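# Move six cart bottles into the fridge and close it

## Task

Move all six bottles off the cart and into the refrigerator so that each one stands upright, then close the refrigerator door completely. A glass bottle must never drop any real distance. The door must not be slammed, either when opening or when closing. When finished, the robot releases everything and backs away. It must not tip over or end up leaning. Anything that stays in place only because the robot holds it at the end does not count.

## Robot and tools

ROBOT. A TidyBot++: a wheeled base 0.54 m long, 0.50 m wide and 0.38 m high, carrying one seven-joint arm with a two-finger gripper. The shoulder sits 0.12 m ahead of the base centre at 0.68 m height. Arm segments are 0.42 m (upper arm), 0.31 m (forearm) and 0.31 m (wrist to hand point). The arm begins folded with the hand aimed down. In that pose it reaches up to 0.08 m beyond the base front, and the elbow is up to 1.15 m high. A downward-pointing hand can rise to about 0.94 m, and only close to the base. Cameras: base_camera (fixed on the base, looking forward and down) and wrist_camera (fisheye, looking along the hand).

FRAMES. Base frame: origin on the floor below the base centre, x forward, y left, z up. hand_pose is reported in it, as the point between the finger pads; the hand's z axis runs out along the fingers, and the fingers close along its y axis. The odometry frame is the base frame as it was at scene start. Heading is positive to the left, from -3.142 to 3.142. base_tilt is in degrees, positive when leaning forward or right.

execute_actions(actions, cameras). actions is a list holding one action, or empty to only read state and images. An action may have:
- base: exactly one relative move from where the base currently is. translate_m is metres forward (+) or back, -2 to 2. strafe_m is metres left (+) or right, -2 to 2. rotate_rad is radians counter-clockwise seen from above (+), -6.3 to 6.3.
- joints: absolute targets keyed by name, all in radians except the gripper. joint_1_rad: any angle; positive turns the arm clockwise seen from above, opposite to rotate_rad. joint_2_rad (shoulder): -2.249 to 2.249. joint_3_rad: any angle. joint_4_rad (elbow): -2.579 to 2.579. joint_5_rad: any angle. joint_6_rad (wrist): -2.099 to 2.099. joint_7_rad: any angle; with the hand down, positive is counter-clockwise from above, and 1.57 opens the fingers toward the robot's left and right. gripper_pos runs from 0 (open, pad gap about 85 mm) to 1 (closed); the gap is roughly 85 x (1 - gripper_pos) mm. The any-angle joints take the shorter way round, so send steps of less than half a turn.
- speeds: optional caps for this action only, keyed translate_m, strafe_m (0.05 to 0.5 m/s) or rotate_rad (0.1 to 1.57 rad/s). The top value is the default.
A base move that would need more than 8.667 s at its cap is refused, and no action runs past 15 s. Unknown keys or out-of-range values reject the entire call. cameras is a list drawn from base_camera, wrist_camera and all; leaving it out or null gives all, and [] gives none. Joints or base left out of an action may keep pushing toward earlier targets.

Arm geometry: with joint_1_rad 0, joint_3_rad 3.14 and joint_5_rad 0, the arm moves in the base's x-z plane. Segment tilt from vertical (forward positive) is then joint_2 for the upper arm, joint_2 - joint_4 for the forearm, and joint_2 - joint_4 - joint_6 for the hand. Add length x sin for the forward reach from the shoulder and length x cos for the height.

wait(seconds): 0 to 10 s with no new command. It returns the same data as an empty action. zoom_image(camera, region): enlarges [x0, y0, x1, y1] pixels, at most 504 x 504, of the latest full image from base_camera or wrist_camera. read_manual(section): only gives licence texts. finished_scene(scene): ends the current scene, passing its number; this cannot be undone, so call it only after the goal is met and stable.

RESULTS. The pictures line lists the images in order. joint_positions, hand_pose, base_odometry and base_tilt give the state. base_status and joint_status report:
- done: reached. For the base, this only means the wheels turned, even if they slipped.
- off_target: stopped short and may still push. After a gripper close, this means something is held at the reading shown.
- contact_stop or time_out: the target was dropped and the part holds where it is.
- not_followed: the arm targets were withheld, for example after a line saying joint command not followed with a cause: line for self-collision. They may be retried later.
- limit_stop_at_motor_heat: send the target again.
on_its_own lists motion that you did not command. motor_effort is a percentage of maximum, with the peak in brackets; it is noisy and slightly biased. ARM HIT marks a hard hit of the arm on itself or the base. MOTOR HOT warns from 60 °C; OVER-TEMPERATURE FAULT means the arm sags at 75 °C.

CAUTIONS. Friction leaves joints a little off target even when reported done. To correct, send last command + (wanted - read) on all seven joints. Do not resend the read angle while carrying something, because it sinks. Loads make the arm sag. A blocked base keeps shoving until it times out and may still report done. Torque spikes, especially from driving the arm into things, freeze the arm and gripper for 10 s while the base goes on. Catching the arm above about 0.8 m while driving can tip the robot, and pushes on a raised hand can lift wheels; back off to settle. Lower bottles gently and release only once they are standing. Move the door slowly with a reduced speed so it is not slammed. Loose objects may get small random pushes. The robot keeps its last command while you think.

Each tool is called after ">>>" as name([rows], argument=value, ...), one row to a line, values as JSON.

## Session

>>> execute_actions([
  {"joints":{"joint_6_rad":0.3,"joint_1_rad":0,"joint_3_rad":3.15,"joint_5_rad":0,"joint_7_rad":1.57,"gripper_pos":0}},
])

Scene clock: 1.50 s.
base_odometry: x=+0.000 y=+0.000 heading=+0.000 (m, m, rad; odometry frame)
base_tilt: forward=+0.4 right=-0.4 (deg)
base_status: not commanded
joint_positions: joint_1_rad=+0.000 joint_2_rad=-0.369 joint_3_rad=+3.137 joint_4_rad=-2.554 joint_5_rad=+0.020 joint_6_rad=+0.296 joint_7_rad=+1.582 gripper_pos=+0.000
joint_status: all done
motor_effort: joint_1_rad=+1(1) joint_2_rad=-7(7) joint_3_rad=+1(1) joint_4_rad=+18(19) joint_5_rad=-1(1) joint_6_rad=+8(9) joint_7_rad=+0(0) (%)
hand_pose: x=+0.5197 y=+0.0052 z=+0.7958 quat_wxyz=(+0.006, +0.810, +0.016, +0.586) (m; base frame)
pictures: base_camera, wrist_camera
camera_calibration (this result's frames):
wrist_camera: T_world_to_cam=[[-0.0074515, -0.996926, 0.0779939, -0.0583782], [-0.303665, -0.0720569, -0.95005, 0.968943], [0.95275, -0.0307633, -0.302195, -0.121251], [0, 0, 0, 1]] pos_world=[0.409321, 0.00789016, 0.888456]
Images, in order (width x height): base_camera 644x364, wrist_camera 644x476.

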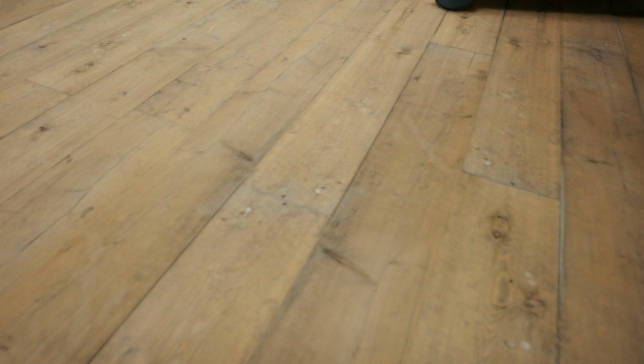

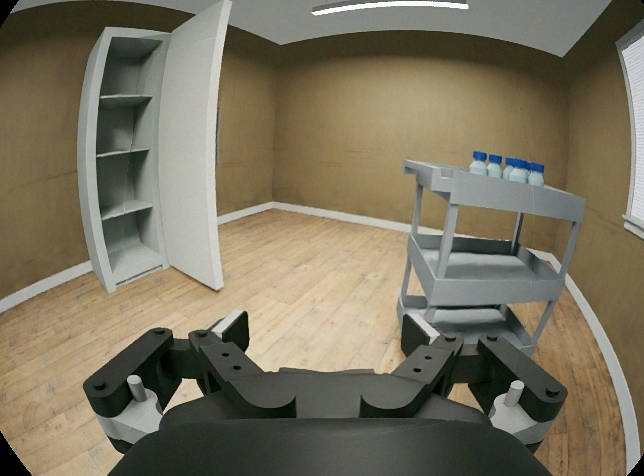

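>>> execute_actions([
  {"base":{"rotate_rad":-0.45},"joints":{"joint_2_rad":-0.3,"joint_4_rad":-1.8,"joint_6_rad":-0.6}},
], cameras=[])

>>> execute_actions([
  {"base":{"translate_m":0.55}},
])

Scene clock: 7.53 s.
base_odometry: x=+0.000 y=+0.000 heading=-0.450 (m, m, rad; odometry frame)
base_tilt: forward=+0.3 right=-0.4 (deg)
base_status: done
joint_positions: joint_1_rad=+0.000 joint_2_rad=-0.320 joint_3_rad=+3.145 joint_4_rad=-1.812 joint_5_rad=+0.020 joint_6_rad=-0.574 joint_7_rad=+1.582 gripper_pos=+0.000
joint_status: all done
motor_effort: joint_1_rad=+0(0) joint_2_rad=-11(10) joint_3_rad=+1(2) joint_4_rad=+22(22) joint_5_rad=+0(1) joint_6_rad=+7(9) joint_7_rad=+0(0) (%)
hand_pose: x=+0.5739 y=-0.0037 z=+0.9579 quat_wxyz=(+0.012, +0.859, +0.008, +0.512) (m; base frame)
pictures: none
No camera images: the call's "cameras" was empty. Leave "cameras" out to get every camera's image.

Scene clock: 10.00 s.
base_odometry: x=+0.495 y=-0.240 heading=-0.450 (m, m, rad; odometry frame)
base_tilt: forward=+0.4 right=-0.4 (deg)
base_status: done
joint_positions: joint_1_rad=+0.000 joint_2_rad=-0.303 joint_3_rad=+3.145 joint_4_rad=-1.811 joint_5_rad=+0.020 joint_6_rad=-0.577 joint_7_rad=+1.582 gripper_pos=+0.000
joint_status: not commanded
motor_effort: joint_1_rad=+0(0) joint_2_rad=-11(14) joint_3_rad=+1(2) joint_4_rad=+21(23) joint_5_rad=-1(0) joint_6_rad=+7(8) joint_7_rad=+0(0) (%)
hand_pose: x=+0.5782 y=-0.0037 z=+0.9500 quat_wxyz=(+0.012, +0.864, +0.008, +0.504) (m; base frame)
pictures: base_camera, wrist_camera
camera_calibration (this result's frames):
wrist_camera: T_world_to_cam=[[-0.0156962, -0.99647, 0.0824679, -0.0782972], [-0.484598, -0.0645625, -0.872351, 1.16346], [0.874596, -0.0536563, -0.481874, 0.0850906], [0, 0, 0, 1]] pos_world=[0.48816, 0.00166057, 1.0624]
Images, in order (width x height): base_camera 644x364, wrist_camera 644x476.

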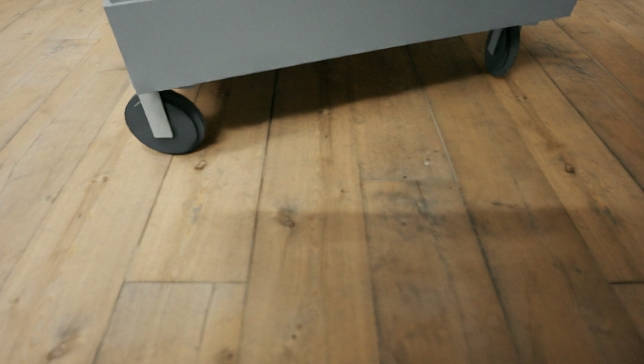

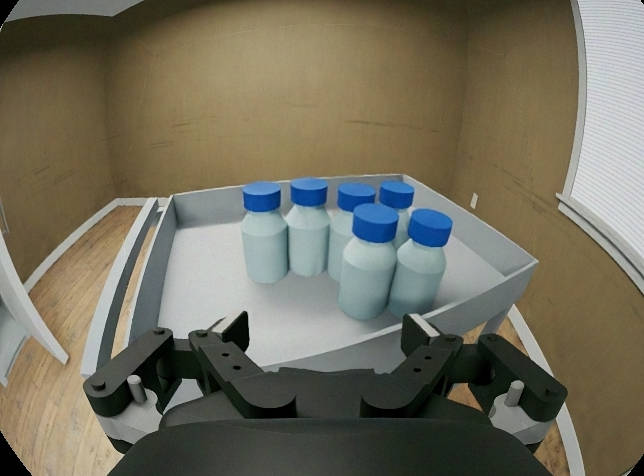

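>>> execute_actions([
  {"base":{"strafe_m":0.98}},
], cameras=[])

>>> execute_actions([
  {"base":{"rotate_rad":1.5708},"joints":{"joint_2_rad":-0.045,"joint_4_rad":-1.66,"joint_6_rad":-0.11,"joint_5_rad":-0.03}},
], cameras=[])

>>> execute_actions([
  {"base":{"strafe_m":-0.35}},
])

Scene clock: 23.37 s.
base_odometry: x=+0.922 y=+0.643 heading=-0.450 (m, m, rad; odometry frame)
base_tilt: forward=+0.4 right=-0.4 (deg)
base_status: done
joint_positions: joint_1_rad=+0.000 joint_2_rad=-0.303 joint_3_rad=+3.146 joint_4_rad=-1.811 joint_5_rad=+0.020 joint_6_rad=-0.577 joint_7_rad=+1.582 gripper_pos=+0.000
joint_status: not commanded
motor_effort: joint_1_rad=+0(1) joint_2_rad=-12(12) joint_3_rad=+1(1) joint_4_rad=+22(21) joint_5_rad=+0(0) joint_6_rad=+7(7) joint_7_rad=+0(0) (%)
hand_pose: x=+0.5782 y=-0.0043 z=+0.9500 quat_wxyz=(+0.012, +0.864, +0.007, +0.504) (m; base frame)
pictures: none
No camera images: the call's "cameras" was empty. Leave "cameras" out to get every camera's image.

Scene clock: 25.83 s.
base_odometry: x=+0.922 y=+0.643 heading=+1.120 (m, m, rad; odometry frame)
base_tilt: forward=+0.4 right=-0.3 (deg)
base_status: done
joint_positions: joint_1_rad=-0.003 joint_2_rad=-0.033 joint_3_rad=+3.143 joint_4_rad=-1.674 joint_5_rad=-0.002 joint_6_rad=-0.131 joint_7_rad=+1.582 gripper_pos=+0.000
joint_status: all done
motor_effort: joint_1_rad=+1(3) joint_2_rad=-23(28) joint_3_rad=+1(3) joint_4_rad=+22(25) joint_5_rad=-1(1) joint_6_rad=+8(10) joint_7_rad=+1(0) (%)
hand_pose: x=+0.7237 y=+0.0024 z=+1.0182 quat_wxyz=(+0.002, +0.775, +0.004, +0.632) (m; base frame)
pictures: none
No camera images: the call's "cameras" was empty. Leave "cameras" out to get every camera's image.

Scene clock: 27.87 s.
base_odometry: x=+1.237 y=+0.490 heading=+1.121 (m, m, rad; odometry frame)
base_tilt: forward=+0.3 right=-0.3 (deg)
base_status: done
joint_positions: joint_1_rad=-0.003 joint_2_rad=-0.033 joint_3_rad=+3.150 joint_4_rad=-1.674 joint_5_rad=-0.002 joint_6_rad=-0.131 joint_7_rad=+1.582 gripper_pos=+0.000
joint_status: not commanded
motor_effort: joint_1_rad=+0(3) joint_2_rad=-22(23) joint_3_rad=+1(4) joint_4_rad=+22(23) joint_5_rad=+0(1) joint_6_rad=+8(8) joint_7_rad=-1(0) (%)
hand_pose: x=+0.7238 y=-0.0021 z=+1.0182 quat_wxyz=(+0.004, +0.775, +0.001, +0.632) (m; base frame)
pictures: base_camera, wrist_camera
camera_calibration (this result's frames):
wrist_camera: T_world_to_cam=[[-0.0362257, -0.997884, 0.0539919, -0.0362137], [-0.192124, -0.0460653, -0.980289, 1.19184], [0.980702, -0.0458848, -0.190049, -0.383208], [0, 0, 0, 1]] pos_world=[0.603482, 0.00118203, 1.09747]
Images, in order (width x height): base_camera 644x364, wrist_camera 644x476.

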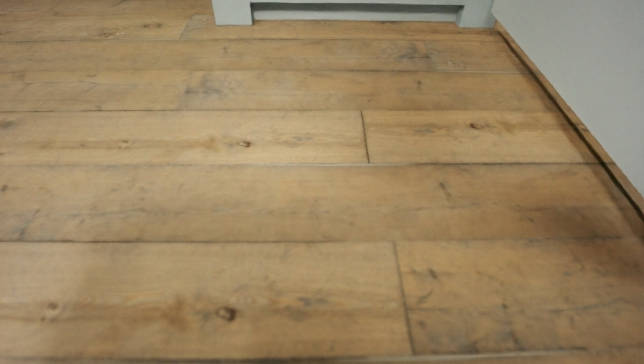

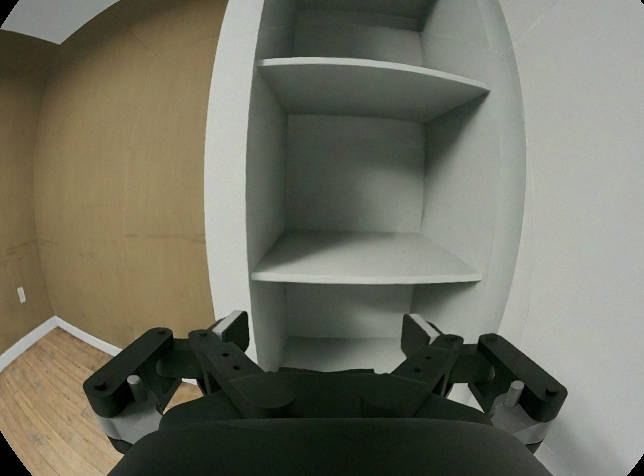

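>>> execute_actions([
  {"base":{"rotate_rad":3.1166}},
], cameras=[])

>>> execute_actions([
  {"base":{"strafe_m":0.483},"joints":{"joint_2_rad":0.033,"joint_4_rad":-1.95,"joint_6_rad":0.245}},
])

Scene clock: 37.13 s.
base_odometry: x=+1.238 y=+0.491 heading=-2.046 (m, m, rad; odometry frame)
base_tilt: forward=+0.4 right=-0.4 (deg)
base_status: done
joint_positions: joint_1_rad=-0.003 joint_2_rad=-0.033 joint_3_rad=+3.148 joint_4_rad=-1.674 joint_5_rad=-0.002 joint_6_rad=-0.131 joint_7_rad=+1.582 gripper_pos=+0.000
joint_status: not commanded
motor_effort: joint_1_rad=+0(2) joint_2_rad=-22(26) joint_3_rad=+1(3) joint_4_rad=+22(23) joint_5_rad=-1(0) joint_6_rad=+8(8) joint_7_rad=+0(0) (%)
hand_pose: x=+0.7238 y=-0.0008 z=+1.0182 quat_wxyz=(+0.004, +0.775, +0.002, +0.632) (m; base frame)
pictures: none
No camera images: the call's "cameras" was empty. Leave "cameras" out to get every camera's image.

Scene clock: 39.47 s.
base_odometry: x=+1.667 y=+0.270 heading=-2.045 (m, m, rad; odometry frame)
base_tilt: forward=+0.3 right=-0.4 (deg)
base_status: done
joint_positions: joint_1_rad=-0.003 joint_2_rad=+0.025 joint_3_rad=+3.146 joint_4_rad=-1.943 joint_5_rad=-0.002 joint_6_rad=+0.218 joint_7_rad=+1.582 gripper_pos=+0.000
joint_status: all done
motor_effort: joint_1_rad=+1(2) joint_2_rad=-24(25) joint_3_rad=+1(2) joint_4_rad=+21(22) joint_5_rad=-1(1) joint_6_rad=+8(8) joint_7_rad=+0(0) (%)
hand_pose: x=+0.7258 y=+0.0000 z=+0.9257 quat_wxyz=(+0.004, +0.767, +0.002, +0.641) (m; base frame)
pictures: base_camera, wrist_camera
camera_calibration (this result's frames):
wrist_camera: T_world_to_cam=[[-0.0344657, -0.997958, 0.0537778, -0.0300735], [-0.169715, -0.0471839, -0.984363, 1.08916], [0.98489, -0.0430537, -0.167742, -0.426324], [0, 0, 0, 1]] pos_world=[0.603693, 0.00302393, 1.00223]
Images, in order (width x height): base_camera 644x364, wrist_camera 644x476.

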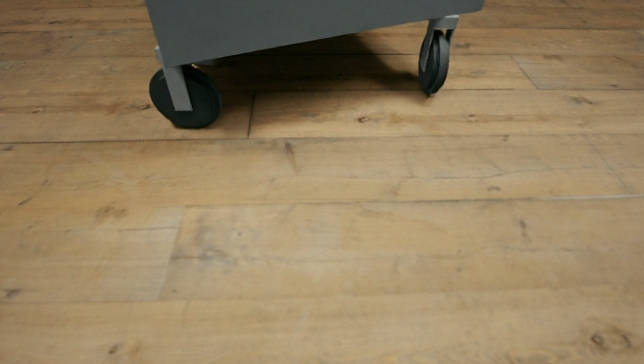

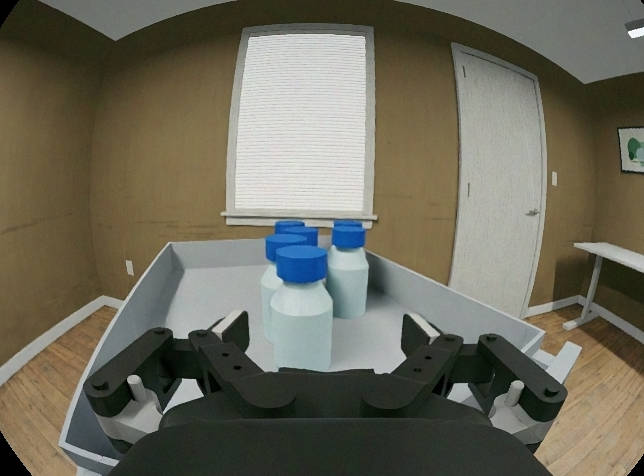

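>>> execute_actions([
  {"base":{"strafe_m":0.018},"joints":{"joint_4_rad":-1.97,"joint_6_rad":0.265}},
], cameras=[])

>>> execute_actions([
  {"base":{"translate_m":0.14},"speeds":{"translate_m":0.15}},
], cameras=["wrist_camera"])

Scene clock: 42.50 s.
base_odometry: x=+1.684 y=+0.262 heading=-2.045 (m, m, rad; odometry frame)
base_tilt: forward=+0.4 right=-0.4 (deg)
base_status: done
joint_positions: joint_1_rad=-0.003 joint_2_rad=+0.025 joint_3_rad=+3.146 joint_4_rad=-1.958 joint_5_rad=-0.002 joint_6_rad=+0.239 joint_7_rad=+1.582 gripper_pos=+0.000
joint_status: all done
motor_effort: joint_1_rad=+1(3) joint_2_rad=-24(24) joint_3_rad=+1(4) joint_4_rad=+20(22) joint_5_rad=+0(0) joint_6_rad=+8(9) joint_7_rad=+0(1) (%)
hand_pose: x=+0.7241 y=+0.0005 z=+0.9227 quat_wxyz=(+0.003, +0.766, +0.003, +0.643) (m; base frame)
pictures: none
No camera images: the call's "cameras" was empty. Leave "cameras" out to get every camera's image.

Scene clock: 44.10 s.
base_odometry: x=+1.620 y=+0.137 heading=-2.045 (m, m, rad; odometry frame)
base_tilt: forward=+0.3 right=-0.4 (deg)
base_status: done
joint_positions: joint_1_rad=-0.003 joint_2_rad=+0.028 joint_3_rad=+3.146 joint_4_rad=-1.959 joint_5_rad=-0.002 joint_6_rad=+0.240 joint_7_rad=+1.582 gripper_pos=+0.000
joint_status: not commanded
motor_effort: joint_1_rad=+0(1) joint_2_rad=-23(27) joint_3_rad=+1(1) joint_4_rad=+22(21) joint_5_rad=-1(1) joint_6_rad=+8(9) joint_7_rad=+0(0) (%)
hand_pose: x=+0.7248 y=+0.0005 z=+0.9206 quat_wxyz=(+0.003, +0.767, +0.003, +0.642) (m; base frame)
pictures: wrist_camera
camera_calibration (this result's frames):
wrist_camera: T_world_to_cam=[[-0.033852, -0.997987, 0.0536319, -0.0296695], [-0.167405, -0.0472425, -0.984756, 1.08273], [0.985307, -0.0423141, -0.165468, -0.428593], [0, 0, 0, 1]] pos_world=[0.602546, 0.00340553, 0.996898]
Images, in order (width x height): wrist_camera 644x476.

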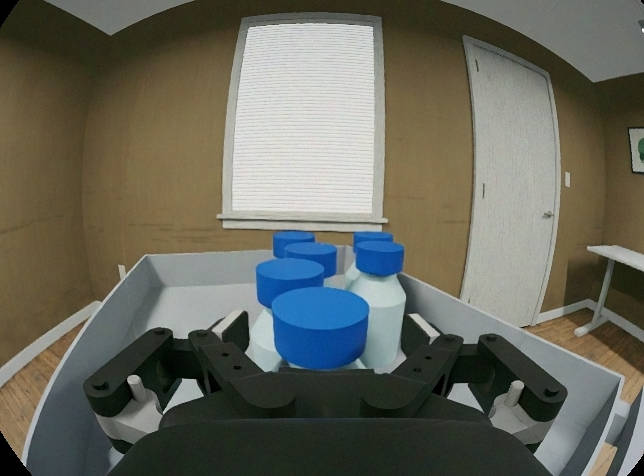

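>>> execute_actions([
  {"base":{"translate_m":0.032},"speeds":{"translate_m":0.1},"joints":{"joint_4_rad":-1.99,"joint_6_rad":0.275}},
], cameras=[])

>>> execute_actions([
  {"joints":{"gripper_pos":1}},
], cameras=["wrist_camera"])

Scene clock: 46.67 s.
base_odometry: x=+1.605 y=+0.108 heading=-2.045 (m, m, rad; odometry frame)
base_tilt: forward=+0.4 right=-0.4 (deg)
base_status: done
joint_positions: joint_1_rad=-0.003 joint_2_rad=+0.033 joint_3_rad=+3.146 joint_4_rad=-1.979 joint_5_rad=-0.002 joint_6_rad=+0.249 joint_7_rad=+1.582 gripper_pos=+0.000
joint_status: all done
motor_effort: joint_1_rad=+0(2) joint_2_rad=-23(26) joint_3_rad=+1(2) joint_4_rad=+21(21) joint_5_rad=-1(1) joint_6_rad=+8(9) joint_7_rad=+0(0) (%)
hand_pose: x=+0.7228 y=+0.0005 z=+0.9082 quat_wxyz=(+0.003, +0.772, +0.003, +0.636) (m; base frame)
pictures: none
No camera images: the call's "cameras" was empty. Leave "cameras" out to get every camera's image.

Scene clock: 47.77 s.
base_odometry: x=+1.605 y=+0.108 heading=-2.045 (m, m, rad; odometry frame)
base_tilt: forward=+0.4 right=-0.4 (deg)
base_status: not commanded
joint_positions: joint_1_rad=-0.003 joint_2_rad=+0.033 joint_3_rad=+3.146 joint_4_rad=-1.979 joint_5_rad=-0.002 joint_6_rad=+0.249 joint_7_rad=+1.582 gripper_pos=+0.423
joint_status: gripper_pos off_target (ended at +0.423, target +1.000)
motor_effort: joint_1_rad=+1(1) joint_2_rad=-23(24) joint_3_rad=+2(2) joint_4_rad=+22(21) joint_5_rad=-1(1) joint_6_rad=+8(8) joint_7_rad=+0(0) (%)
hand_pose: x=+0.7229 y=+0.0005 z=+0.9085 quat_wxyz=(+0.003, +0.772, +0.003, +0.636) (m; base frame)
pictures: wrist_camera
camera_calibration (this result's frames):
wrist_camera: T_world_to_cam=[[-0.033014, -0.997986, 0.0541742, -0.0301825], [-0.183127, -0.047246, -0.981953, 1.07922], [0.982535, -0.0423389, -0.181198, -0.412366], [0, 0, 0, 1]] pos_world=[0.601802, 0.0034081, 0.986661]
Images, in order (width x height): wrist_camera 644x476.

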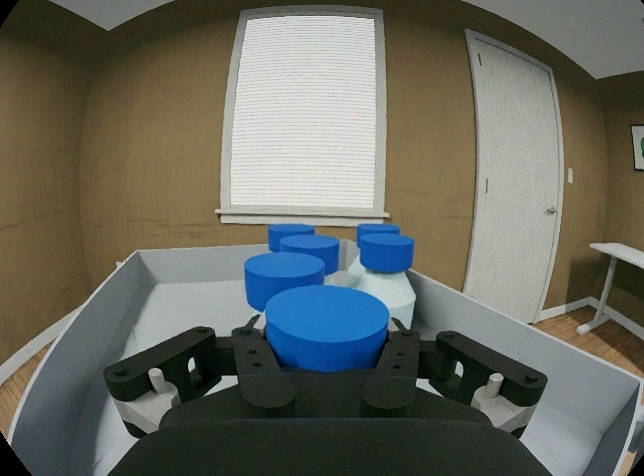

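>>> execute_actions([
  {"joints":{"joint_2_rad":-0.045,"joint_4_rad":-1.40,"joint_6_rad":-0.36}},
], cameras=[])

>>> execute_actions([
  {"base":{"strafe_m":-0.43}},
], cameras=[])

>>> execute_actions([
  {"base":{"rotate_rad":-3.1416},"speeds":{"rotate_rad":1.2},"joints":{"joint_1_rad":0.1}},
], cameras=[])

>>> execute_actions([
  {"base":{"translate_m":0.35}},
])

Scene clock: 51.83 s.
base_odometry: x=+1.605 y=+0.108 heading=-2.045 (m, m, rad; odometry frame)
base_tilt: forward=+0.4 right=-0.4 (deg)
base_status: not commanded
joint_positions: joint_1_rad=-0.003 joint_2_rad=-0.018 joint_3_rad=+3.146 joint_4_rad=-1.427 joint_5_rad=-0.002 joint_6_rad=-0.350 joint_7_rad=+1.582 gripper_pos=+0.423
joint_status: all done
motor_effort: joint_1_rad=+1(0) joint_2_rad=-27(30) joint_3_rad=+1(0) joint_4_rad=+26(27) joint_5_rad=-1(1) joint_6_rad=+10(12) joint_7_rad=+0(0) (%)
hand_pose: x=+0.7275 y=+0.0007 z=+1.0948 quat_wxyz=(+0.003, +0.771, +0.003, +0.637) (m; base frame)
pictures: none
No camera images: the call's "cameras" was empty. Leave "cameras" out to get every camera's image.

Scene clock: 54.07 s.
base_odometry: x=+1.222 y=+0.304 heading=-2.044 (m, m, rad; odometry frame)
base_tilt: forward=+0.4 right=-0.4 (deg)
base_status: done
joint_positions: joint_1_rad=-0.002 joint_2_rad=-0.018 joint_3_rad=+3.153 joint_4_rad=-1.427 joint_5_rad=-0.004 joint_6_rad=-0.351 joint_7_rad=+1.582 gripper_pos=+0.423
joint_status: not commanded
motor_effort: joint_1_rad=+0(3) joint_2_rad=-26(28) joint_3_rad=+1(2) joint_4_rad=+26(26) joint_5_rad=-1(1) joint_6_rad=+11(11) joint_7_rad=+0(0) (%)
hand_pose: x=+0.7275 y=-0.0041 z=+1.0944 quat_wxyz=(+0.005, +0.771, -0.001, +0.637) (m; base frame)
pictures: none
No camera images: the call's "cameras" was empty. Leave "cameras" out to get every camera's image.

Scene clock: 57.80 s.
base_odometry: x=+1.222 y=+0.304 heading=+1.098 (m, m, rad; odometry frame)
base_tilt: forward=+0.3 right=-0.4 (deg)
base_status: done
joint_positions: joint_1_rad=+0.093 joint_2_rad=-0.018 joint_3_rad=+3.152 joint_4_rad=-1.427 joint_5_rad=-0.007 joint_6_rad=-0.352 joint_7_rad=+1.582 gripper_pos=+0.423
joint_status: all done
motor_effort: joint_1_rad=+1(5) joint_2_rad=-26(30) joint_3_rad=+1(5) joint_4_rad=+26(26) joint_5_rad=+0(0) joint_6_rad=+10(11) joint_7_rad=+0(1) (%)
hand_pose: x=+0.7244 y=-0.0613 z=+1.0943 quat_wxyz=(+0.034, +0.770, -0.038, +0.636) (m; base frame)
pictures: none
No camera images: the call's "cameras" was empty. Leave "cameras" out to get every camera's image.

Scene clock: 59.83 s.
base_odometry: x=+1.382 y=+0.616 heading=+1.097 (m, m, rad; odometry frame)
base_tilt: forward=+0.4 right=-0.4 (deg)
base_status: done
joint_positions: joint_1_rad=+0.093 joint_2_rad=-0.017 joint_3_rad=+3.152 joint_4_rad=-1.427 joint_5_rad=-0.007 joint_6_rad=-0.354 joint_7_rad=+1.582 gripper_pos=+0.423
joint_status: not commanded
motor_effort: joint_1_rad=+1(1) joint_2_rad=-26(31) joint_3_rad=+1(2) joint_4_rad=+25(27) joint_5_rad=-1(1) joint_6_rad=+10(11) joint_7_rad=+0(0) (%)
hand_pose: x=+0.7245 y=-0.0613 z=+1.0934 quat_wxyz=(+0.034, +0.771, -0.038, +0.635) (m; base frame)
pictures: base_camera, wrist_camera
camera_calibration (this result's frames):
wrist_camera: T_world_to_cam=[[-0.133393, -0.989823, 0.0495622, -0.0235572], [-0.186836, -0.0239964, -0.982098, 1.26251], [0.973293, -0.140265, -0.181733, -0.381784], [0, 0, 0, 1]] pos_world=[0.604326, -0.0465728, 1.17169]
Images, in order (width x height): base_camera 644x364, wrist_camera 644x476.

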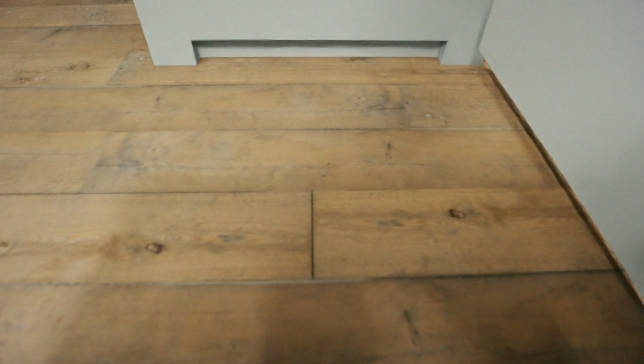

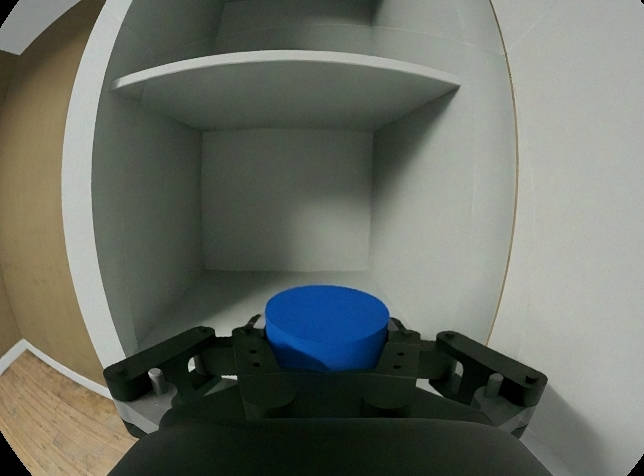

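>>> execute_actions([
  {"base":{"translate_m":0.46},"speeds":{"translate_m":0.25}},
])

>>> execute_actions([
  {"joints":{"joint_4_rad":-1.47,"joint_6_rad":-0.28}},
], cameras=[])

>>> execute_actions([
  {"joints":{"joint_4_rad":-1.54,"joint_6_rad":-0.23}},
], cameras=[])

Scene clock: 65.97 s.
base_odometry: x=+1.592 y=+1.025 heading=+1.097 (m, m, rad; odometry frame)
base_tilt: forward=+0.4 right=-0.4 (deg)
base_status: done
joint_positions: joint_1_rad=+0.093 joint_2_rad=-0.023 joint_3_rad=+3.152 joint_4_rad=-1.427 joint_5_rad=-0.007 joint_6_rad=-0.355 joint_7_rad=+1.582 gripper_pos=+0.423
joint_status: not commanded
motor_effort: joint_1_rad=+0(1) joint_2_rad=-27(30) joint_3_rad=+1(2) joint_4_rad=+25(26) joint_5_rad=+0(1) joint_6_rad=+11(11) joint_7_rad=+0(0) (%)
hand_pose: x=+0.7223 y=-0.0611 z=+1.0964 quat_wxyz=(+0.034, +0.769, -0.038, +0.637) (m; base frame)
pictures: base_camera, wrist_camera
camera_calibration (this result's frames):
wrist_camera: T_world_to_cam=[[-0.13362, -0.989802, 0.0493679, -0.023414], [-0.182274, -0.0244196, -0.982945, 1.26266], [0.974126, -0.140339, -0.177152, -0.384752], [0, 0, 0, 1]] pos_world=[0.601818, -0.0463375, 1.17412]
Images, in order (width x height): base_camera 644x364, wrist_camera 644x476.

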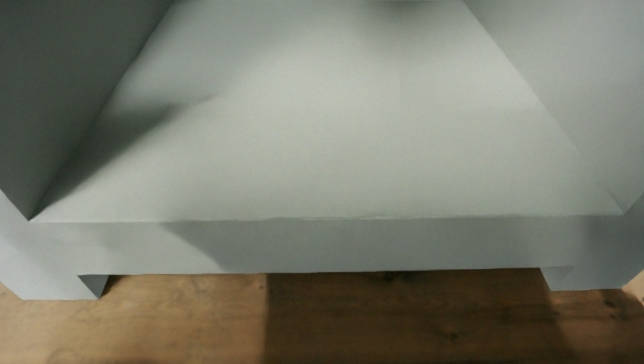

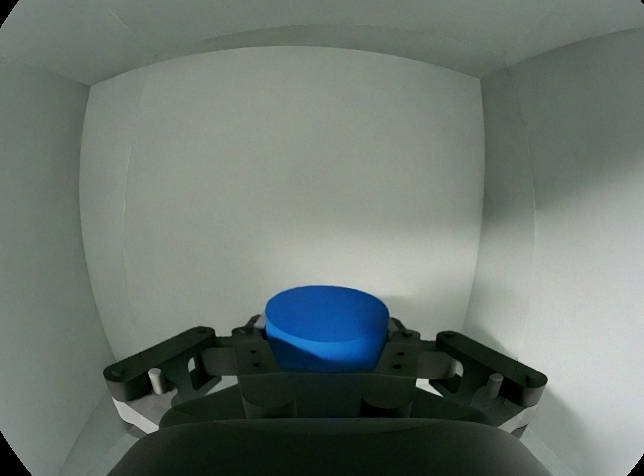

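Scene clock: 66.80 s.
base_odometry: x=+1.592 y=+1.025 heading=+1.097 (m, m, rad; odometry frame)
base_tilt: forward=+0.4 right=-0.4 (deg)
base_status: not commanded
joint_positions: joint_1_rad=+0.093 joint_2_rad=-0.023 joint_3_rad=+3.152 joint_4_rad=-1.482 joint_5_rad=-0.007 joint_6_rad=-0.324 joint_7_rad=+1.582 gripper_pos=+0.423
joint_status: all done
motor_effort: joint_1_rad=+0(1) joint_2_rad=-27(28) joint_3_rad=+1(1) joint_4_rad=+25(26) joint_5_rad=-1(0) joint_6_rad=+11(12) joint_7_rad=+0(1) (%)
hand_pose: x=+0.7232 y=-0.0612 z=+1.0715 quat_wxyz=(+0.033, +0.777, -0.038, +0.627) (m; base frame)
pictures: none
No camera images: the call's "cameras" was empty. Leave "cameras" out to get every camera's image.

Scene clock: 67.63 s.
base_odometry: x=+1.592 y=+1.025 heading=+1.097 (m, m, rad; odometry frame)
base_tilt: forward=+0.4 right=-0.4 (deg)
base_status: not commanded
joint_positions: joint_1_rad=+0.093 joint_2_rad=-0.023 joint_3_rad=+3.152 joint_4_rad=-1.548 joint_5_rad=-0.007 joint_6_rad=-0.271 joint_7_rad=+1.582 gripper_pos=+0.423
joint_status: all done
motor_effort: joint_1_rad=+0(0) joint_2_rad=-27(28) joint_3_rad=+1(1) joint_4_rad=+26(26) joint_5_rad=+0(1) joint_6_rad=+11(10) joint_7_rad=+0(0) (%)
hand_pose: x=+0.7240 y=-0.0614 z=+1.0476 quat_wxyz=(+0.033, +0.781, -0.038, +0.623) (m; base frame)
pictures: none
No camera images: the call's "cameras" was empty. Leave "cameras" out to get every camera's image.

>>> execute_actions([
  {"joints":{"joint_4_rad":-1.62,"joint_6_rad":-0.14}},
], cameras=[])

>>> execute_actions([
  {"joints":{"joint_4_rad":-1.67,"joint_6_rad":-0.11}},
], cameras=[])

Scene clock: 69.93 s.
base_odometry: x=+1.592 y=+1.025 heading=+1.097 (m, m, rad; odometry frame)
base_tilt: forward=+0.3 right=-0.4 (deg)
base_status: not commanded
joint_positions: joint_1_rad=+0.093 joint_2_rad=-0.032 joint_3_rad=+3.152 joint_4_rad=-1.607 joint_5_rad=-0.007 joint_6_rad=-0.169 joint_7_rad=+1.582 gripper_pos=+0.423
joint_status: all done
motor_effort: joint_1_rad=-1(0) joint_2_rad=-22(27) joint_3_rad=+1(1) joint_4_rad=+23(27) joint_5_rad=+0(1) joint_6_rad=+9(11) joint_7_rad=-1(1) (%)
hand_pose: x=+0.7236 y=-0.0616 z=+1.0470 quat_wxyz=(+0.034, +0.765, -0.038, +0.642) (m; base frame)
pictures: none
No camera images: the call's "cameras" was empty. Leave "cameras" out to get every camera's image.

Scene clock: 70.67 s.
base_odometry: x=+1.592 y=+1.025 heading=+1.097 (m, m, rad; odometry frame)
base_tilt: forward=+0.4 right=-0.4 (deg)
base_status: not commanded
joint_positions: joint_1_rad=+0.093 joint_2_rad=-0.043 joint_3_rad=+3.152 joint_4_rad=-1.640 joint_5_rad=-0.007 joint_6_rad=-0.124 joint_7_rad=+1.582 gripper_pos=+0.423
joint_status: all done
motor_effort: joint_1_rad=+1(1) joint_2_rad=-20(22) joint_3_rad=+2(1) joint_4_rad=+20(24) joint_5_rad=-1(1) joint_6_rad=+6(9) joint_7_rad=+0(1) (%)
hand_pose: x=+0.7200 y=-0.0614 z=+1.0476 quat_wxyz=(+0.035, +0.757, -0.038, +0.651) (m; base frame)
pictures: none
No camera images: the call's "cameras" was empty. Leave "cameras" out to get every camera's image.

>>> execute_actions([
  {"joints":{"gripper_pos":0,"joint_4_rad":-1.60,"joint_6_rad":-0.17}},
], cameras=[])

>>> execute_actions([
  {"base":{"translate_m":-0.78}},
], cameras=["wrist_camera"])

>>> execute_actions([
  {"base":{"rotate_rad":3.1416},"joints":{"joint_1_rad":0,"joint_2_rad":0.033,"joint_4_rad":-1.98,"joint_6_rad":0.275}},
], cameras=[])

>>> execute_actions([
  {"base":{"strafe_m":0.452}},
], cameras=["wrist_camera"])

Scene clock: 74.87 s.
base_odometry: x=+1.592 y=+1.025 heading=+1.097 (m, m, rad; odometry frame)
base_tilt: forward=+0.4 right=-0.4 (deg)
base_status: not commanded
joint_positions: joint_1_rad=+0.093 joint_2_rad=-0.041 joint_3_rad=+3.152 joint_4_rad=-1.615 joint_5_rad=-0.007 joint_6_rad=-0.151 joint_7_rad=+1.582 gripper_pos=+0.000
joint_status: all done
motor_effort: joint_1_rad=+1(1) joint_2_rad=-23(25) joint_3_rad=+1(2) joint_4_rad=+23(24) joint_5_rad=+0(1) joint_6_rad=+8(9) joint_7_rad=+0(0) (%)
hand_pose: x=+0.7206 y=-0.0614 z=+1.0534 quat_wxyz=(+0.035, +0.759, -0.038, +0.650) (m; base frame)
pictures: none
No camera images: the call's "cameras" was empty. Leave "cameras" out to get every camera's image.

Scene clock: 77.93 s.
base_odometry: x=+1.236 y=+0.331 heading=+1.097 (m, m, rad; odometry frame)
base_tilt: forward=+0.4 right=-0.4 (deg)
base_status: done
joint_positions: joint_1_rad=+0.094 joint_2_rad=-0.044 joint_3_rad=+3.152 joint_4_rad=-1.612 joint_5_rad=-0.007 joint_6_rad=-0.151 joint_7_rad=+1.582 gripper_pos=+0.000
joint_status: not commanded
motor_effort: joint_1_rad=+0(2) joint_2_rad=-22(27) joint_3_rad=+1(4) joint_4_rad=+22(24) joint_5_rad=-1(0) joint_6_rad=+8(9) joint_7_rad=+0(0) (%)
hand_pose: x=+0.7197 y=-0.0612 z=+1.0572 quat_wxyz=(+0.035, +0.756, -0.038, +0.652) (m; base frame)
pictures: wrist_camera
camera_calibration (this result's frames):
wrist_camera: T_world_to_cam=[[-0.136771, -0.98945, 0.0477713, -0.0179832], [-0.143002, -0.0279983, -0.989326, 1.2019], [0.980227, -0.142143, -0.137664, -0.435378], [0, 0, 0, 1]] pos_world=[0.596183, -0.046028, 1.12999]
Images, in order (width x height): wrist_camera 644x476.

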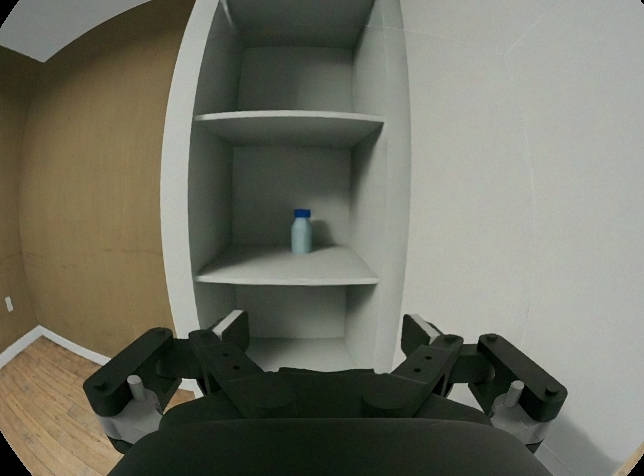

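Scene clock: 81.27 s.
base_odometry: x=+1.236 y=+0.331 heading=-2.045 (m, m, rad; odometry frame)
base_tilt: forward=+0.4 right=-0.4 (deg)
base_status: done
joint_positions: joint_1_rad=+0.009 joint_2_rad=+0.040 joint_3_rad=+3.149 joint_4_rad=-1.965 joint_5_rad=-0.007 joint_6_rad=+0.250 joint_7_rad=+1.582 gripper_pos=+0.000
joint_status: all done
motor_effort: joint_1_rad=+1(2) joint_2_rad=-24(28) joint_3_rad=+1(2) joint_4_rad=+22(22) joint_5_rad=-1(0) joint_6_rad=+8(8) joint_7_rad=+0(0) (%)
hand_pose: x=+0.7271 y=-0.0094 z=+0.9131 quat_wxyz=(+0.008, +0.769, -0.005, +0.639) (m; base frame)
pictures: none
No camera images: the call's "cameras" was empty. Leave "cameras" out to get every camera's image.

Scene clock: 83.53 s.
base_odometry: x=+1.639 y=+0.125 heading=-2.044 (m, m, rad; odometry frame)
base_tilt: forward=+0.4 right=-0.4 (deg)
base_status: done
joint_positions: joint_1_rad=+0.006 joint_2_rad=+0.040 joint_3_rad=+3.147 joint_4_rad=-1.965 joint_5_rad=-0.007 joint_6_rad=+0.250 joint_7_rad=+1.582 gripper_pos=+0.000
joint_status: not commanded
motor_effort: joint_1_rad=+0(3) joint_2_rad=-24(24) joint_3_rad=+1(1) joint_4_rad=+21(22) joint_5_rad=+0(0) joint_6_rad=+9(8) joint_7_rad=+0(0) (%)
hand_pose: x=+0.7271 y=-0.0064 z=+0.9131 quat_wxyz=(+0.006, +0.769, -0.003, +0.639) (m; base frame)
pictures: wrist_camera
camera_calibration (this result's frames):
wrist_camera: T_world_to_cam=[[-0.0460675, -0.997674, 0.050236, -0.024105], [-0.175407, -0.0414291, -0.983624, 1.08018], [0.983418, -0.0541249, -0.17309, -0.424137], [0, 0, 0, 1]] pos_world=[0.605464, -0.00225434, 0.990289]
Images, in order (width x height): wrist_camera 644x476.

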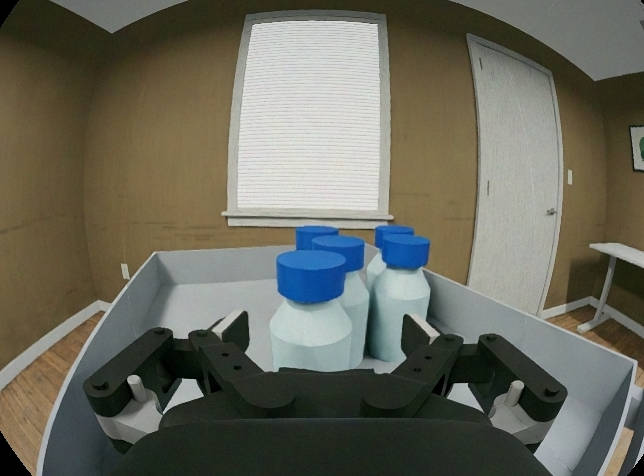

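>>> execute_actions([
  {"base":{"translate_m":0.096},"speeds":{"translate_m":0.1},"joints":{"joint_1_rad":-0.015}},
], cameras=["wrist_camera"])

>>> execute_actions([
  {"joints":{"gripper_pos":1}},
], cameras=["wrist_camera"])

>>> execute_actions([
  {"joints":{"joint_2_rad":-0.045,"joint_4_rad":-1.40,"joint_6_rad":-0.36}},
], cameras=[])

>>> execute_actions([
  {"base":{"strafe_m":-0.452}},
], cameras=[])

>>> execute_actions([
  {"base":{"rotate_rad":-3.1416},"speeds":{"rotate_rad":1.2},"joints":{"joint_1_rad":0.1}},
], cameras=[])

>>> execute_actions([
  {"base":{"translate_m":0.415}},
])

Scene clock: 88.60 s.
base_odometry: x=+1.595 y=+0.040 heading=-2.044 (m, m, rad; odometry frame)
base_tilt: forward=+0.4 right=-0.4 (deg)
base_status: done
joint_positions: joint_1_rad=-0.001 joint_2_rad=+0.038 joint_3_rad=+3.147 joint_4_rad=-1.966 joint_5_rad=-0.007 joint_6_rad=+0.251 joint_7_rad=+1.582 gripper_pos=+0.000
joint_status: all done
motor_effort: joint_1_rad=+0(1) joint_2_rad=-24(27) joint_3_rad=+1(0) joint_4_rad=+22(21) joint_5_rad=-1(1) joint_6_rad=+8(8) joint_7_rad=+1(1) (%)
hand_pose: x=+0.7265 y=-0.0022 z=+0.9137 quat_wxyz=(+0.004, +0.769, -0.001, +0.640) (m; base frame)
pictures: wrist_camera
camera_calibration (this result's frames):
wrist_camera: T_world_to_cam=[[-0.0392887, -0.997967, 0.0501819, -0.0248818], [-0.173871, -0.0426268, -0.983845, 1.07996], [0.983984, -0.0473791, -0.171843, -0.42469], [0, 0, 0, 1]] pos_world=[0.604685, 0.00108273, 0.990786]
Images, in order (width x height): wrist_camera 644x476.

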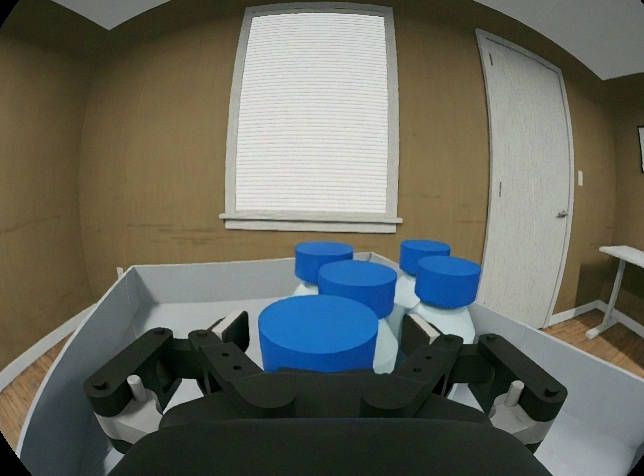

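Scene clock: 89.70 s.
base_odometry: x=+1.595 y=+0.040 heading=-2.044 (m, m, rad; odometry frame)
base_tilt: forward=+0.4 right=-0.4 (deg)
base_status: not commanded
joint_positions: joint_1_rad=-0.001 joint_2_rad=+0.038 joint_3_rad=+3.147 joint_4_rad=-1.966 joint_5_rad=-0.007 joint_6_rad=+0.251 joint_7_rad=+1.582 gripper_pos=+0.421
joint_status: gripper_pos off_target (ended at +0.421, target +1.000)
motor_effort: joint_1_rad=+0(2) joint_2_rad=-22(24) joint_3_rad=+1(3) joint_4_rad=+20(21) joint_5_rad=-1(1) joint_6_rad=+8(8) joint_7_rad=+0(0) (%)
hand_pose: x=+0.7264 y=-0.0019 z=+0.9139 quat_wxyz=(+0.004, +0.769, -0.001, +0.640) (m; base frame)
pictures: wrist_camera
camera_calibration (this result's frames):
wrist_camera: T_world_to_cam=[[-0.0387352, -0.997989, 0.050169, -0.0249298], [-0.173463, -0.0427287, -0.983913, 1.07984], [0.984078, -0.0468145, -0.171459, -0.425045], [0, 0, 0, 1]] pos_world=[0.604624, 0.00136249, 0.990846]
Images, in order (width x height): wrist_camera 644x476.

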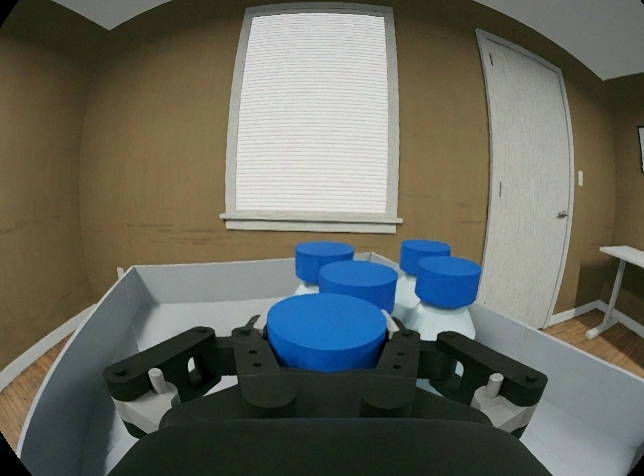

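Scene clock: 91.53 s.
base_odometry: x=+1.595 y=+0.040 heading=-2.044 (m, m, rad; odometry frame)
base_tilt: forward=+0.4 right=-0.4 (deg)
base_status: not commanded
joint_positions: joint_1_rad=-0.002 joint_2_rad=-0.012 joint_3_rad=+3.147 joint_4_rad=-1.433 joint_5_rad=-0.007 joint_6_rad=-0.356 joint_7_rad=+1.582 gripper_pos=+0.421
joint_status: all done
motor_effort: joint_1_rad=+0(2) joint_2_rad=-28(32) joint_3_rad=+1(3) joint_4_rad=+27(29) joint_5_rad=-1(1) joint_6_rad=+11(14) joint_7_rad=+0(1) (%)
hand_pose: x=+0.7296 y=-0.0003 z=+1.0859 quat_wxyz=(+0.002, +0.776, +0.001, +0.631) (m; base frame)
pictures: none
No camera images: the call's "cameras" was empty. Leave "cameras" out to get every camera's image.

Scene clock: 93.80 s.
base_odometry: x=+1.193 y=+0.246 heading=-2.044 (m, m, rad; odometry frame)
base_tilt: forward=+0.4 right=-0.4 (deg)
base_status: done
joint_positions: joint_1_rad=-0.004 joint_2_rad=-0.012 joint_3_rad=+3.154 joint_4_rad=-1.433 joint_5_rad=-0.007 joint_6_rad=-0.357 joint_7_rad=+1.582 gripper_pos=+0.421
joint_status: not commanded
motor_effort: joint_1_rad=+0(3) joint_2_rad=-28(29) joint_3_rad=+0(2) joint_4_rad=+27(28) joint_5_rad=-1(1) joint_6_rad=+11(11) joint_7_rad=+0(0) (%)
hand_pose: x=+0.7296 y=-0.0035 z=+1.0854 quat_wxyz=(+0.003, +0.776, -0.001, +0.630) (m; base frame)
pictures: none
No camera images: the call's "cameras" was empty. Leave "cameras" out to get every camera's image.

Scene clock: 97.53 s.
base_odometry: x=+1.193 y=+0.246 heading=+1.098 (m, m, rad; odometry frame)
base_tilt: forward=+0.4 right=-0.4 (deg)
base_status: done
joint_positions: joint_1_rad=+0.094 joint_2_rad=-0.012 joint_3_rad=+3.153 joint_4_rad=-1.433 joint_5_rad=-0.007 joint_6_rad=-0.358 joint_7_rad=+1.582 gripper_pos=+0.421
joint_status: all done
motor_effort: joint_1_rad=+1(5) joint_2_rad=-28(31) joint_3_rad=+1(6) joint_4_rad=+27(28) joint_5_rad=+0(0) joint_6_rad=+11(12) joint_7_rad=+1(0) (%)
hand_pose: x=+0.7264 y=-0.0623 z=+1.0854 quat_wxyz=(+0.033, +0.776, -0.039, +0.629) (m; base frame)
pictures: none
No camera images: the call's "cameras" was empty. Leave "cameras" out to get every camera's image.

Scene clock: 99.73 s.
base_odometry: x=+1.382 y=+0.615 heading=+1.097 (m, m, rad; odometry frame)
base_tilt: forward=+0.4 right=-0.4 (deg)
base_status: done
joint_positions: joint_1_rad=+0.094 joint_2_rad=-0.011 joint_3_rad=+3.153 joint_4_rad=-1.433 joint_5_rad=-0.007 joint_6_rad=-0.360 joint_7_rad=+1.582 gripper_pos=+0.421
joint_status: not commanded
motor_effort: joint_1_rad=+0(1) joint_2_rad=-28(32) joint_3_rad=+1(2) joint_4_rad=+26(29) joint_5_rad=-1(1) joint_6_rad=+11(12) joint_7_rad=+1(0) (%)
hand_pose: x=+0.7266 y=-0.0623 z=+1.0842 quat_wxyz=(+0.033, +0.777, -0.039, +0.628) (m; base frame)
pictures: base_camera, wrist_camera
camera_calibration (this result's frames):
wrist_camera: T_world_to_cam=[[-0.133811, -0.989772, 0.0494625, -0.0233964], [-0.204311, -0.0212863, -0.978675, 1.26298], [0.969717, -0.141063, -0.199373, -0.363963], [0, 0, 0, 1]] pos_world=[0.60785, -0.0476148, 1.16464]
Images, in order (width x height): base_camera 644x364, wrist_camera 644x476.

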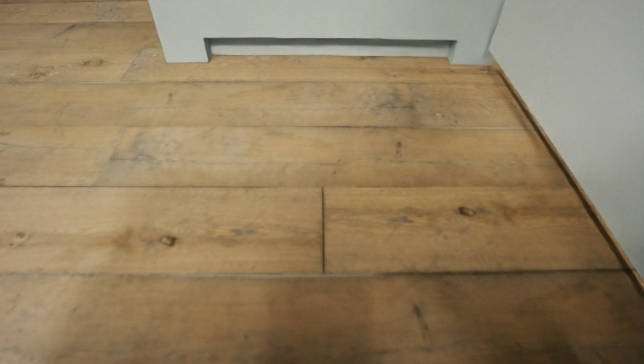

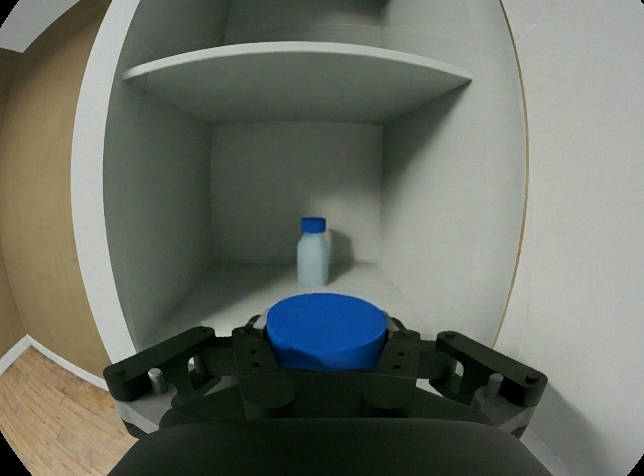

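>>> execute_actions([
  {"base":{"strafe_m":-0.02}},
], cameras=[])

>>> execute_actions([
  {"base":{"translate_m":0.365},"speeds":{"translate_m":0.3}},
], cameras=[])

>>> execute_actions([
  {"joints":{"joint_4_rad":-1.49,"joint_6_rad":-0.25}},
], cameras=[])

>>> execute_actions([
  {"joints":{"joint_4_rad":-1.60,"joint_6_rad":-0.19}},
], cameras=[])

>>> execute_actions([
  {"joints":{"gripper_pos":0,"joint_4_rad":-1.58}},
], cameras=[])

>>> execute_actions([
  {"base":{"translate_m":-0.8}},
], cameras=["wrist_camera"])

>>> execute_actions([
  {"base":{"strafe_m":0.32},"joints":{"joint_1_rad":-0.01,"joint_2_rad":0.033,"joint_4_rad":-1.985,"joint_6_rad":0.275}},
], cameras=[])

>>> execute_actions([
  {"base":{"translate_m":-0.285}},
], cameras=[])

>>> execute_actions([
  {"base":{"rotate_rad":-2.216},"speeds":{"rotate_rad":1.2}},
])

Scene clock: 109.73 s.
base_odometry: x=+1.400 y=+0.606 heading=+1.098 (m, m, rad; odometry frame)
base_tilt: forward=+0.4 right=-0.4 (deg)
base_status: done
joint_positions: joint_1_rad=+0.096 joint_2_rad=-0.011 joint_3_rad=+3.154 joint_4_rad=-1.433 joint_5_rad=-0.007 joint_6_rad=-0.360 joint_7_rad=+1.582 gripper_pos=+0.421
joint_status: not commanded
motor_effort: joint_1_rad=+0(2) joint_2_rad=-27(31) joint_3_rad=+0(4) joint_4_rad=+27(27) joint_5_rad=-1(1) joint_6_rad=+11(12) joint_7_rad=+0(0) (%)
hand_pose: x=+0.7264 y=-0.0640 z=+1.0842 quat_wxyz=(+0.034, +0.776, -0.040, +0.628) (m; base frame)
pictures: none
No camera images: the call's "cameras" was empty. Leave "cameras" out to get every camera's image.

Scene clock: 111.93 s.
base_odometry: x=+1.567 y=+0.931 heading=+1.098 (m, m, rad; odometry frame)
base_tilt: forward=+0.4 right=-0.4 (deg)
base_status: done
joint_positions: joint_1_rad=+0.096 joint_2_rad=-0.016 joint_3_rad=+3.154 joint_4_rad=-1.433 joint_5_rad=-0.007 joint_6_rad=-0.361 joint_7_rad=+1.582 gripper_pos=+0.421
joint_status: not commanded
motor_effort: joint_1_rad=+1(1) joint_2_rad=-28(32) joint_3_rad=+1(2) joint_4_rad=+27(28) joint_5_rad=-1(1) joint_6_rad=+11(12) joint_7_rad=+0(0) (%)
hand_pose: x=+0.7244 y=-0.0638 z=+1.0871 quat_wxyz=(+0.034, +0.775, -0.040, +0.630) (m; base frame)
pictures: none
No camera images: the call's "cameras" was empty. Leave "cameras" out to get every camera's image.

Scene clock: 112.83 s.
base_odometry: x=+1.567 y=+0.931 heading=+1.098 (m, m, rad; odometry frame)
base_tilt: forward=+0.4 right=-0.4 (deg)
base_status: not commanded
joint_positions: joint_1_rad=+0.096 joint_2_rad=-0.016 joint_3_rad=+3.154 joint_4_rad=-1.509 joint_5_rad=-0.007 joint_6_rad=-0.300 joint_7_rad=+1.582 gripper_pos=+0.421
joint_status: all done
motor_effort: joint_1_rad=+0(0) joint_2_rad=-28(30) joint_3_rad=+1(1) joint_4_rad=+27(29) joint_5_rad=-1(0) joint_6_rad=+11(11) joint_7_rad=+0(0) (%)
hand_pose: x=+0.7261 y=-0.0641 z=+1.0584 quat_wxyz=(+0.034, +0.780, -0.040, +0.624) (m; base frame)
pictures: none
No camera images: the call's "cameras" was empty. Leave "cameras" out to get every camera's image.

Scene clock: 113.77 s.
base_odometry: x=+1.567 y=+0.931 heading=+1.098 (m, m, rad; odometry frame)
base_tilt: forward=+0.4 right=-0.4 (deg)
base_status: not commanded
joint_positions: joint_1_rad=+0.096 joint_2_rad=-0.032 joint_3_rad=+3.154 joint_4_rad=-1.579 joint_5_rad=-0.007 joint_6_rad=-0.210 joint_7_rad=+1.582 gripper_pos=+0.421
joint_status: all done
motor_effort: joint_1_rad=+1(1) joint_2_rad=-23(28) joint_3_rad=+2(2) joint_4_rad=+20(25) joint_5_rad=+0(1) joint_6_rad=+7(11) joint_7_rad=+0(0) (%)
hand_pose: x=+0.7224 y=-0.0640 z=+1.0521 quat_wxyz=(+0.035, +0.769, -0.040, +0.637) (m; base frame)
pictures: none
No camera images: the call's "cameras" was empty. Leave "cameras" out to get every camera's image.

Scene clock: 114.87 s.
base_odometry: x=+1.567 y=+0.931 heading=+1.098 (m, m, rad; odometry frame)
base_tilt: forward=+0.4 right=-0.4 (deg)
base_status: not commanded
joint_positions: joint_1_rad=+0.096 joint_2_rad=-0.032 joint_3_rad=+3.154 joint_4_rad=-1.579 joint_5_rad=-0.007 joint_6_rad=-0.210 joint_7_rad=+1.582 gripper_pos=+0.000
joint_status: all done
motor_effort: joint_1_rad=+0(1) joint_2_rad=-23(25) joint_3_rad=+1(2) joint_4_rad=+23(23) joint_5_rad=+0(1) joint_6_rad=+8(9) joint_7_rad=+0(0) (%)
hand_pose: x=+0.7224 y=-0.0640 z=+1.0521 quat_wxyz=(+0.035, +0.769, -0.040, +0.637) (m; base frame)
pictures: none
No camera images: the call's "cameras" was empty. Leave "cameras" out to get every camera's image.

Scene clock: 117.93 s.
base_odometry: x=+1.202 y=+0.219 heading=+1.098 (m, m, rad; odometry frame)
base_tilt: forward=+0.4 right=-0.3 (deg)
base_status: done
joint_positions: joint_1_rad=+0.096 joint_2_rad=-0.042 joint_3_rad=+3.153 joint_4_rad=-1.579 joint_5_rad=-0.007 joint_6_rad=-0.210 joint_7_rad=+1.582 gripper_pos=+0.000
joint_status: not commanded
motor_effort: joint_1_rad=+1(2) joint_2_rad=-22(28) joint_3_rad=+1(3) joint_4_rad=+22(24) joint_5_rad=-1(0) joint_6_rad=+8(9) joint_7_rad=+0(0) (%)
hand_pose: x=+0.7186 y=-0.0634 z=+1.0583 quat_wxyz=(+0.035, +0.766, -0.040, +0.641) (m; base frame)
pictures: wrist_camera
camera_calibration (this result's frames):
wrist_camera: T_world_to_cam=[[-0.139015, -0.98913, 0.0479168, -0.0188758], [-0.170664, -0.0237333, -0.985043, 1.21841], [0.975474, -0.145113, -0.16551, -0.401805], [0, 0, 0, 1]] pos_world=[0.597265, -0.048061, 1.13459]
Images, in order (width x height): wrist_camera 644x476.

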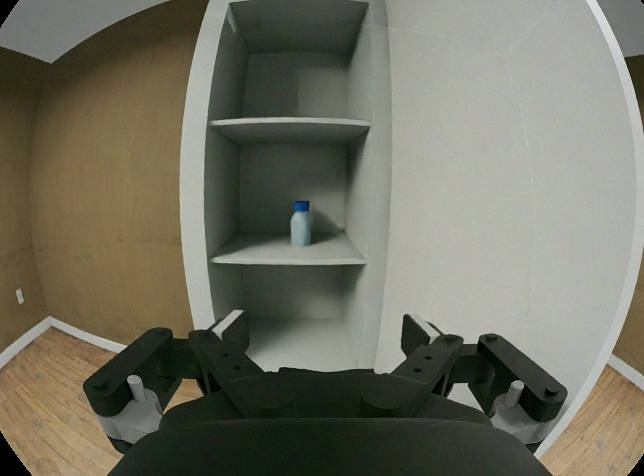

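Scene clock: 119.90 s.
base_odometry: x=+0.917 y=+0.364 heading=+1.098 (m, m, rad; odometry frame)
base_tilt: forward=+0.3 right=-0.5 (deg)
base_status: done
joint_positions: joint_1_rad=+0.002 joint_2_rad=+0.023 joint_3_rad=+3.148 joint_4_rad=-1.976 joint_5_rad=-0.007 joint_6_rad=+0.249 joint_7_rad=+1.582 gripper_pos=+0.000
joint_status: all done
motor_effort: joint_1_rad=-1(1) joint_2_rad=-23(25) joint_3_rad=+1(2) joint_4_rad=+21(24) joint_5_rad=-1(1) joint_6_rad=+8(9) joint_7_rad=+0(0) (%)
hand_pose: x=+0.7210 y=-0.0043 z=+0.9167 quat_wxyz=(+0.005, +0.767, -0.002, +0.641) (m; base frame)
pictures: none
No camera images: the call's "cameras" was empty. Leave "cameras" out to get every camera's image.

Scene clock: 121.77 s.
base_odometry: x=+0.787 y=+0.110 heading=+1.098 (m, m, rad; odometry frame)
base_tilt: forward=+0.4 right=-0.4 (deg)
base_status: done
joint_positions: joint_1_rad=+0.002 joint_2_rad=+0.025 joint_3_rad=+3.148 joint_4_rad=-1.976 joint_5_rad=-0.007 joint_6_rad=+0.251 joint_7_rad=+1.582 gripper_pos=+0.000
joint_status: not commanded
motor_effort: joint_1_rad=+0(1) joint_2_rad=-24(27) joint_3_rad=+1(1) joint_4_rad=+21(22) joint_5_rad=-1(1) joint_6_rad=+8(8) joint_7_rad=+0(0) (%)
hand_pose: x=+0.7215 y=-0.0043 z=+0.9157 quat_wxyz=(+0.005, +0.768, -0.002, +0.641) (m; base frame)
pictures: none
No camera images: the call's "cameras" was empty. Leave "cameras" out to get every camera's image.

Scene clock: 124.67 s.
base_odometry: x=+0.787 y=+0.110 heading=-1.118 (m, m, rad; odometry frame)
base_tilt: forward=+0.4 right=-0.4 (deg)
base_status: done
joint_positions: joint_1_rad=-0.002 joint_2_rad=+0.025 joint_3_rad=+3.152 joint_4_rad=-1.976 joint_5_rad=-0.007 joint_6_rad=+0.251 joint_7_rad=+1.582 gripper_pos=+0.000
joint_status: not commanded
motor_effort: joint_1_rad=+1(2) joint_2_rad=-23(25) joint_3_rad=+1(1) joint_4_rad=+21(21) joint_5_rad=-1(1) joint_6_rad=+8(8) joint_7_rad=+0(0) (%)
hand_pose: x=+0.7215 y=-0.0043 z=+0.9156 quat_wxyz=(+0.005, +0.768, -0.002, +0.641) (m; base frame)
pictures: base_camera, wrist_camera
camera_calibration (this result's frames):
wrist_camera: T_world_to_cam=[[-0.0432082, -0.997842, 0.0494461, -0.0237806], [-0.171141, -0.0413683, -0.984378, 1.07941], [0.984299, -0.0509955, -0.168984, -0.422463], [0, 0, 0, 1]] pos_world=[0.599533, -0.000619819, 0.99233]
Images, in order (width x height): base_camera 644x364, wrist_camera 644x476.

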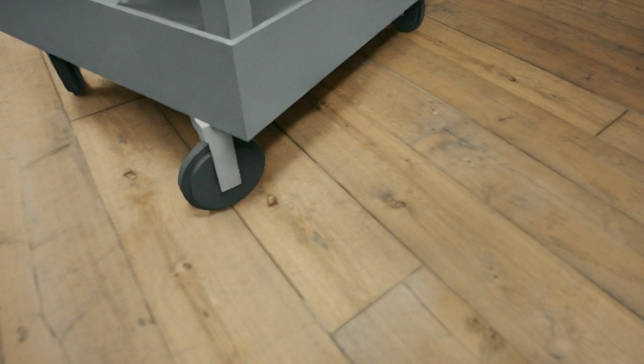

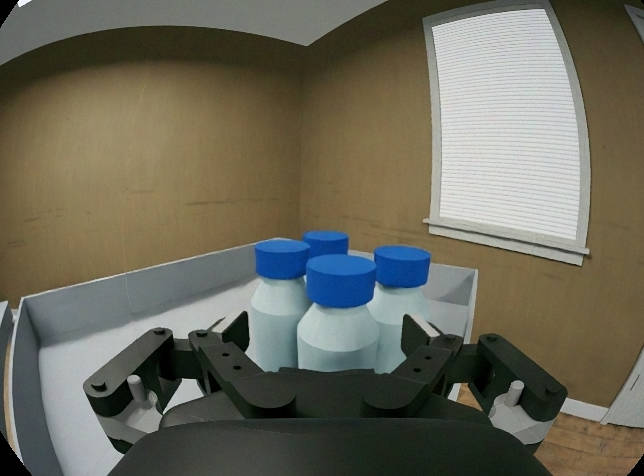

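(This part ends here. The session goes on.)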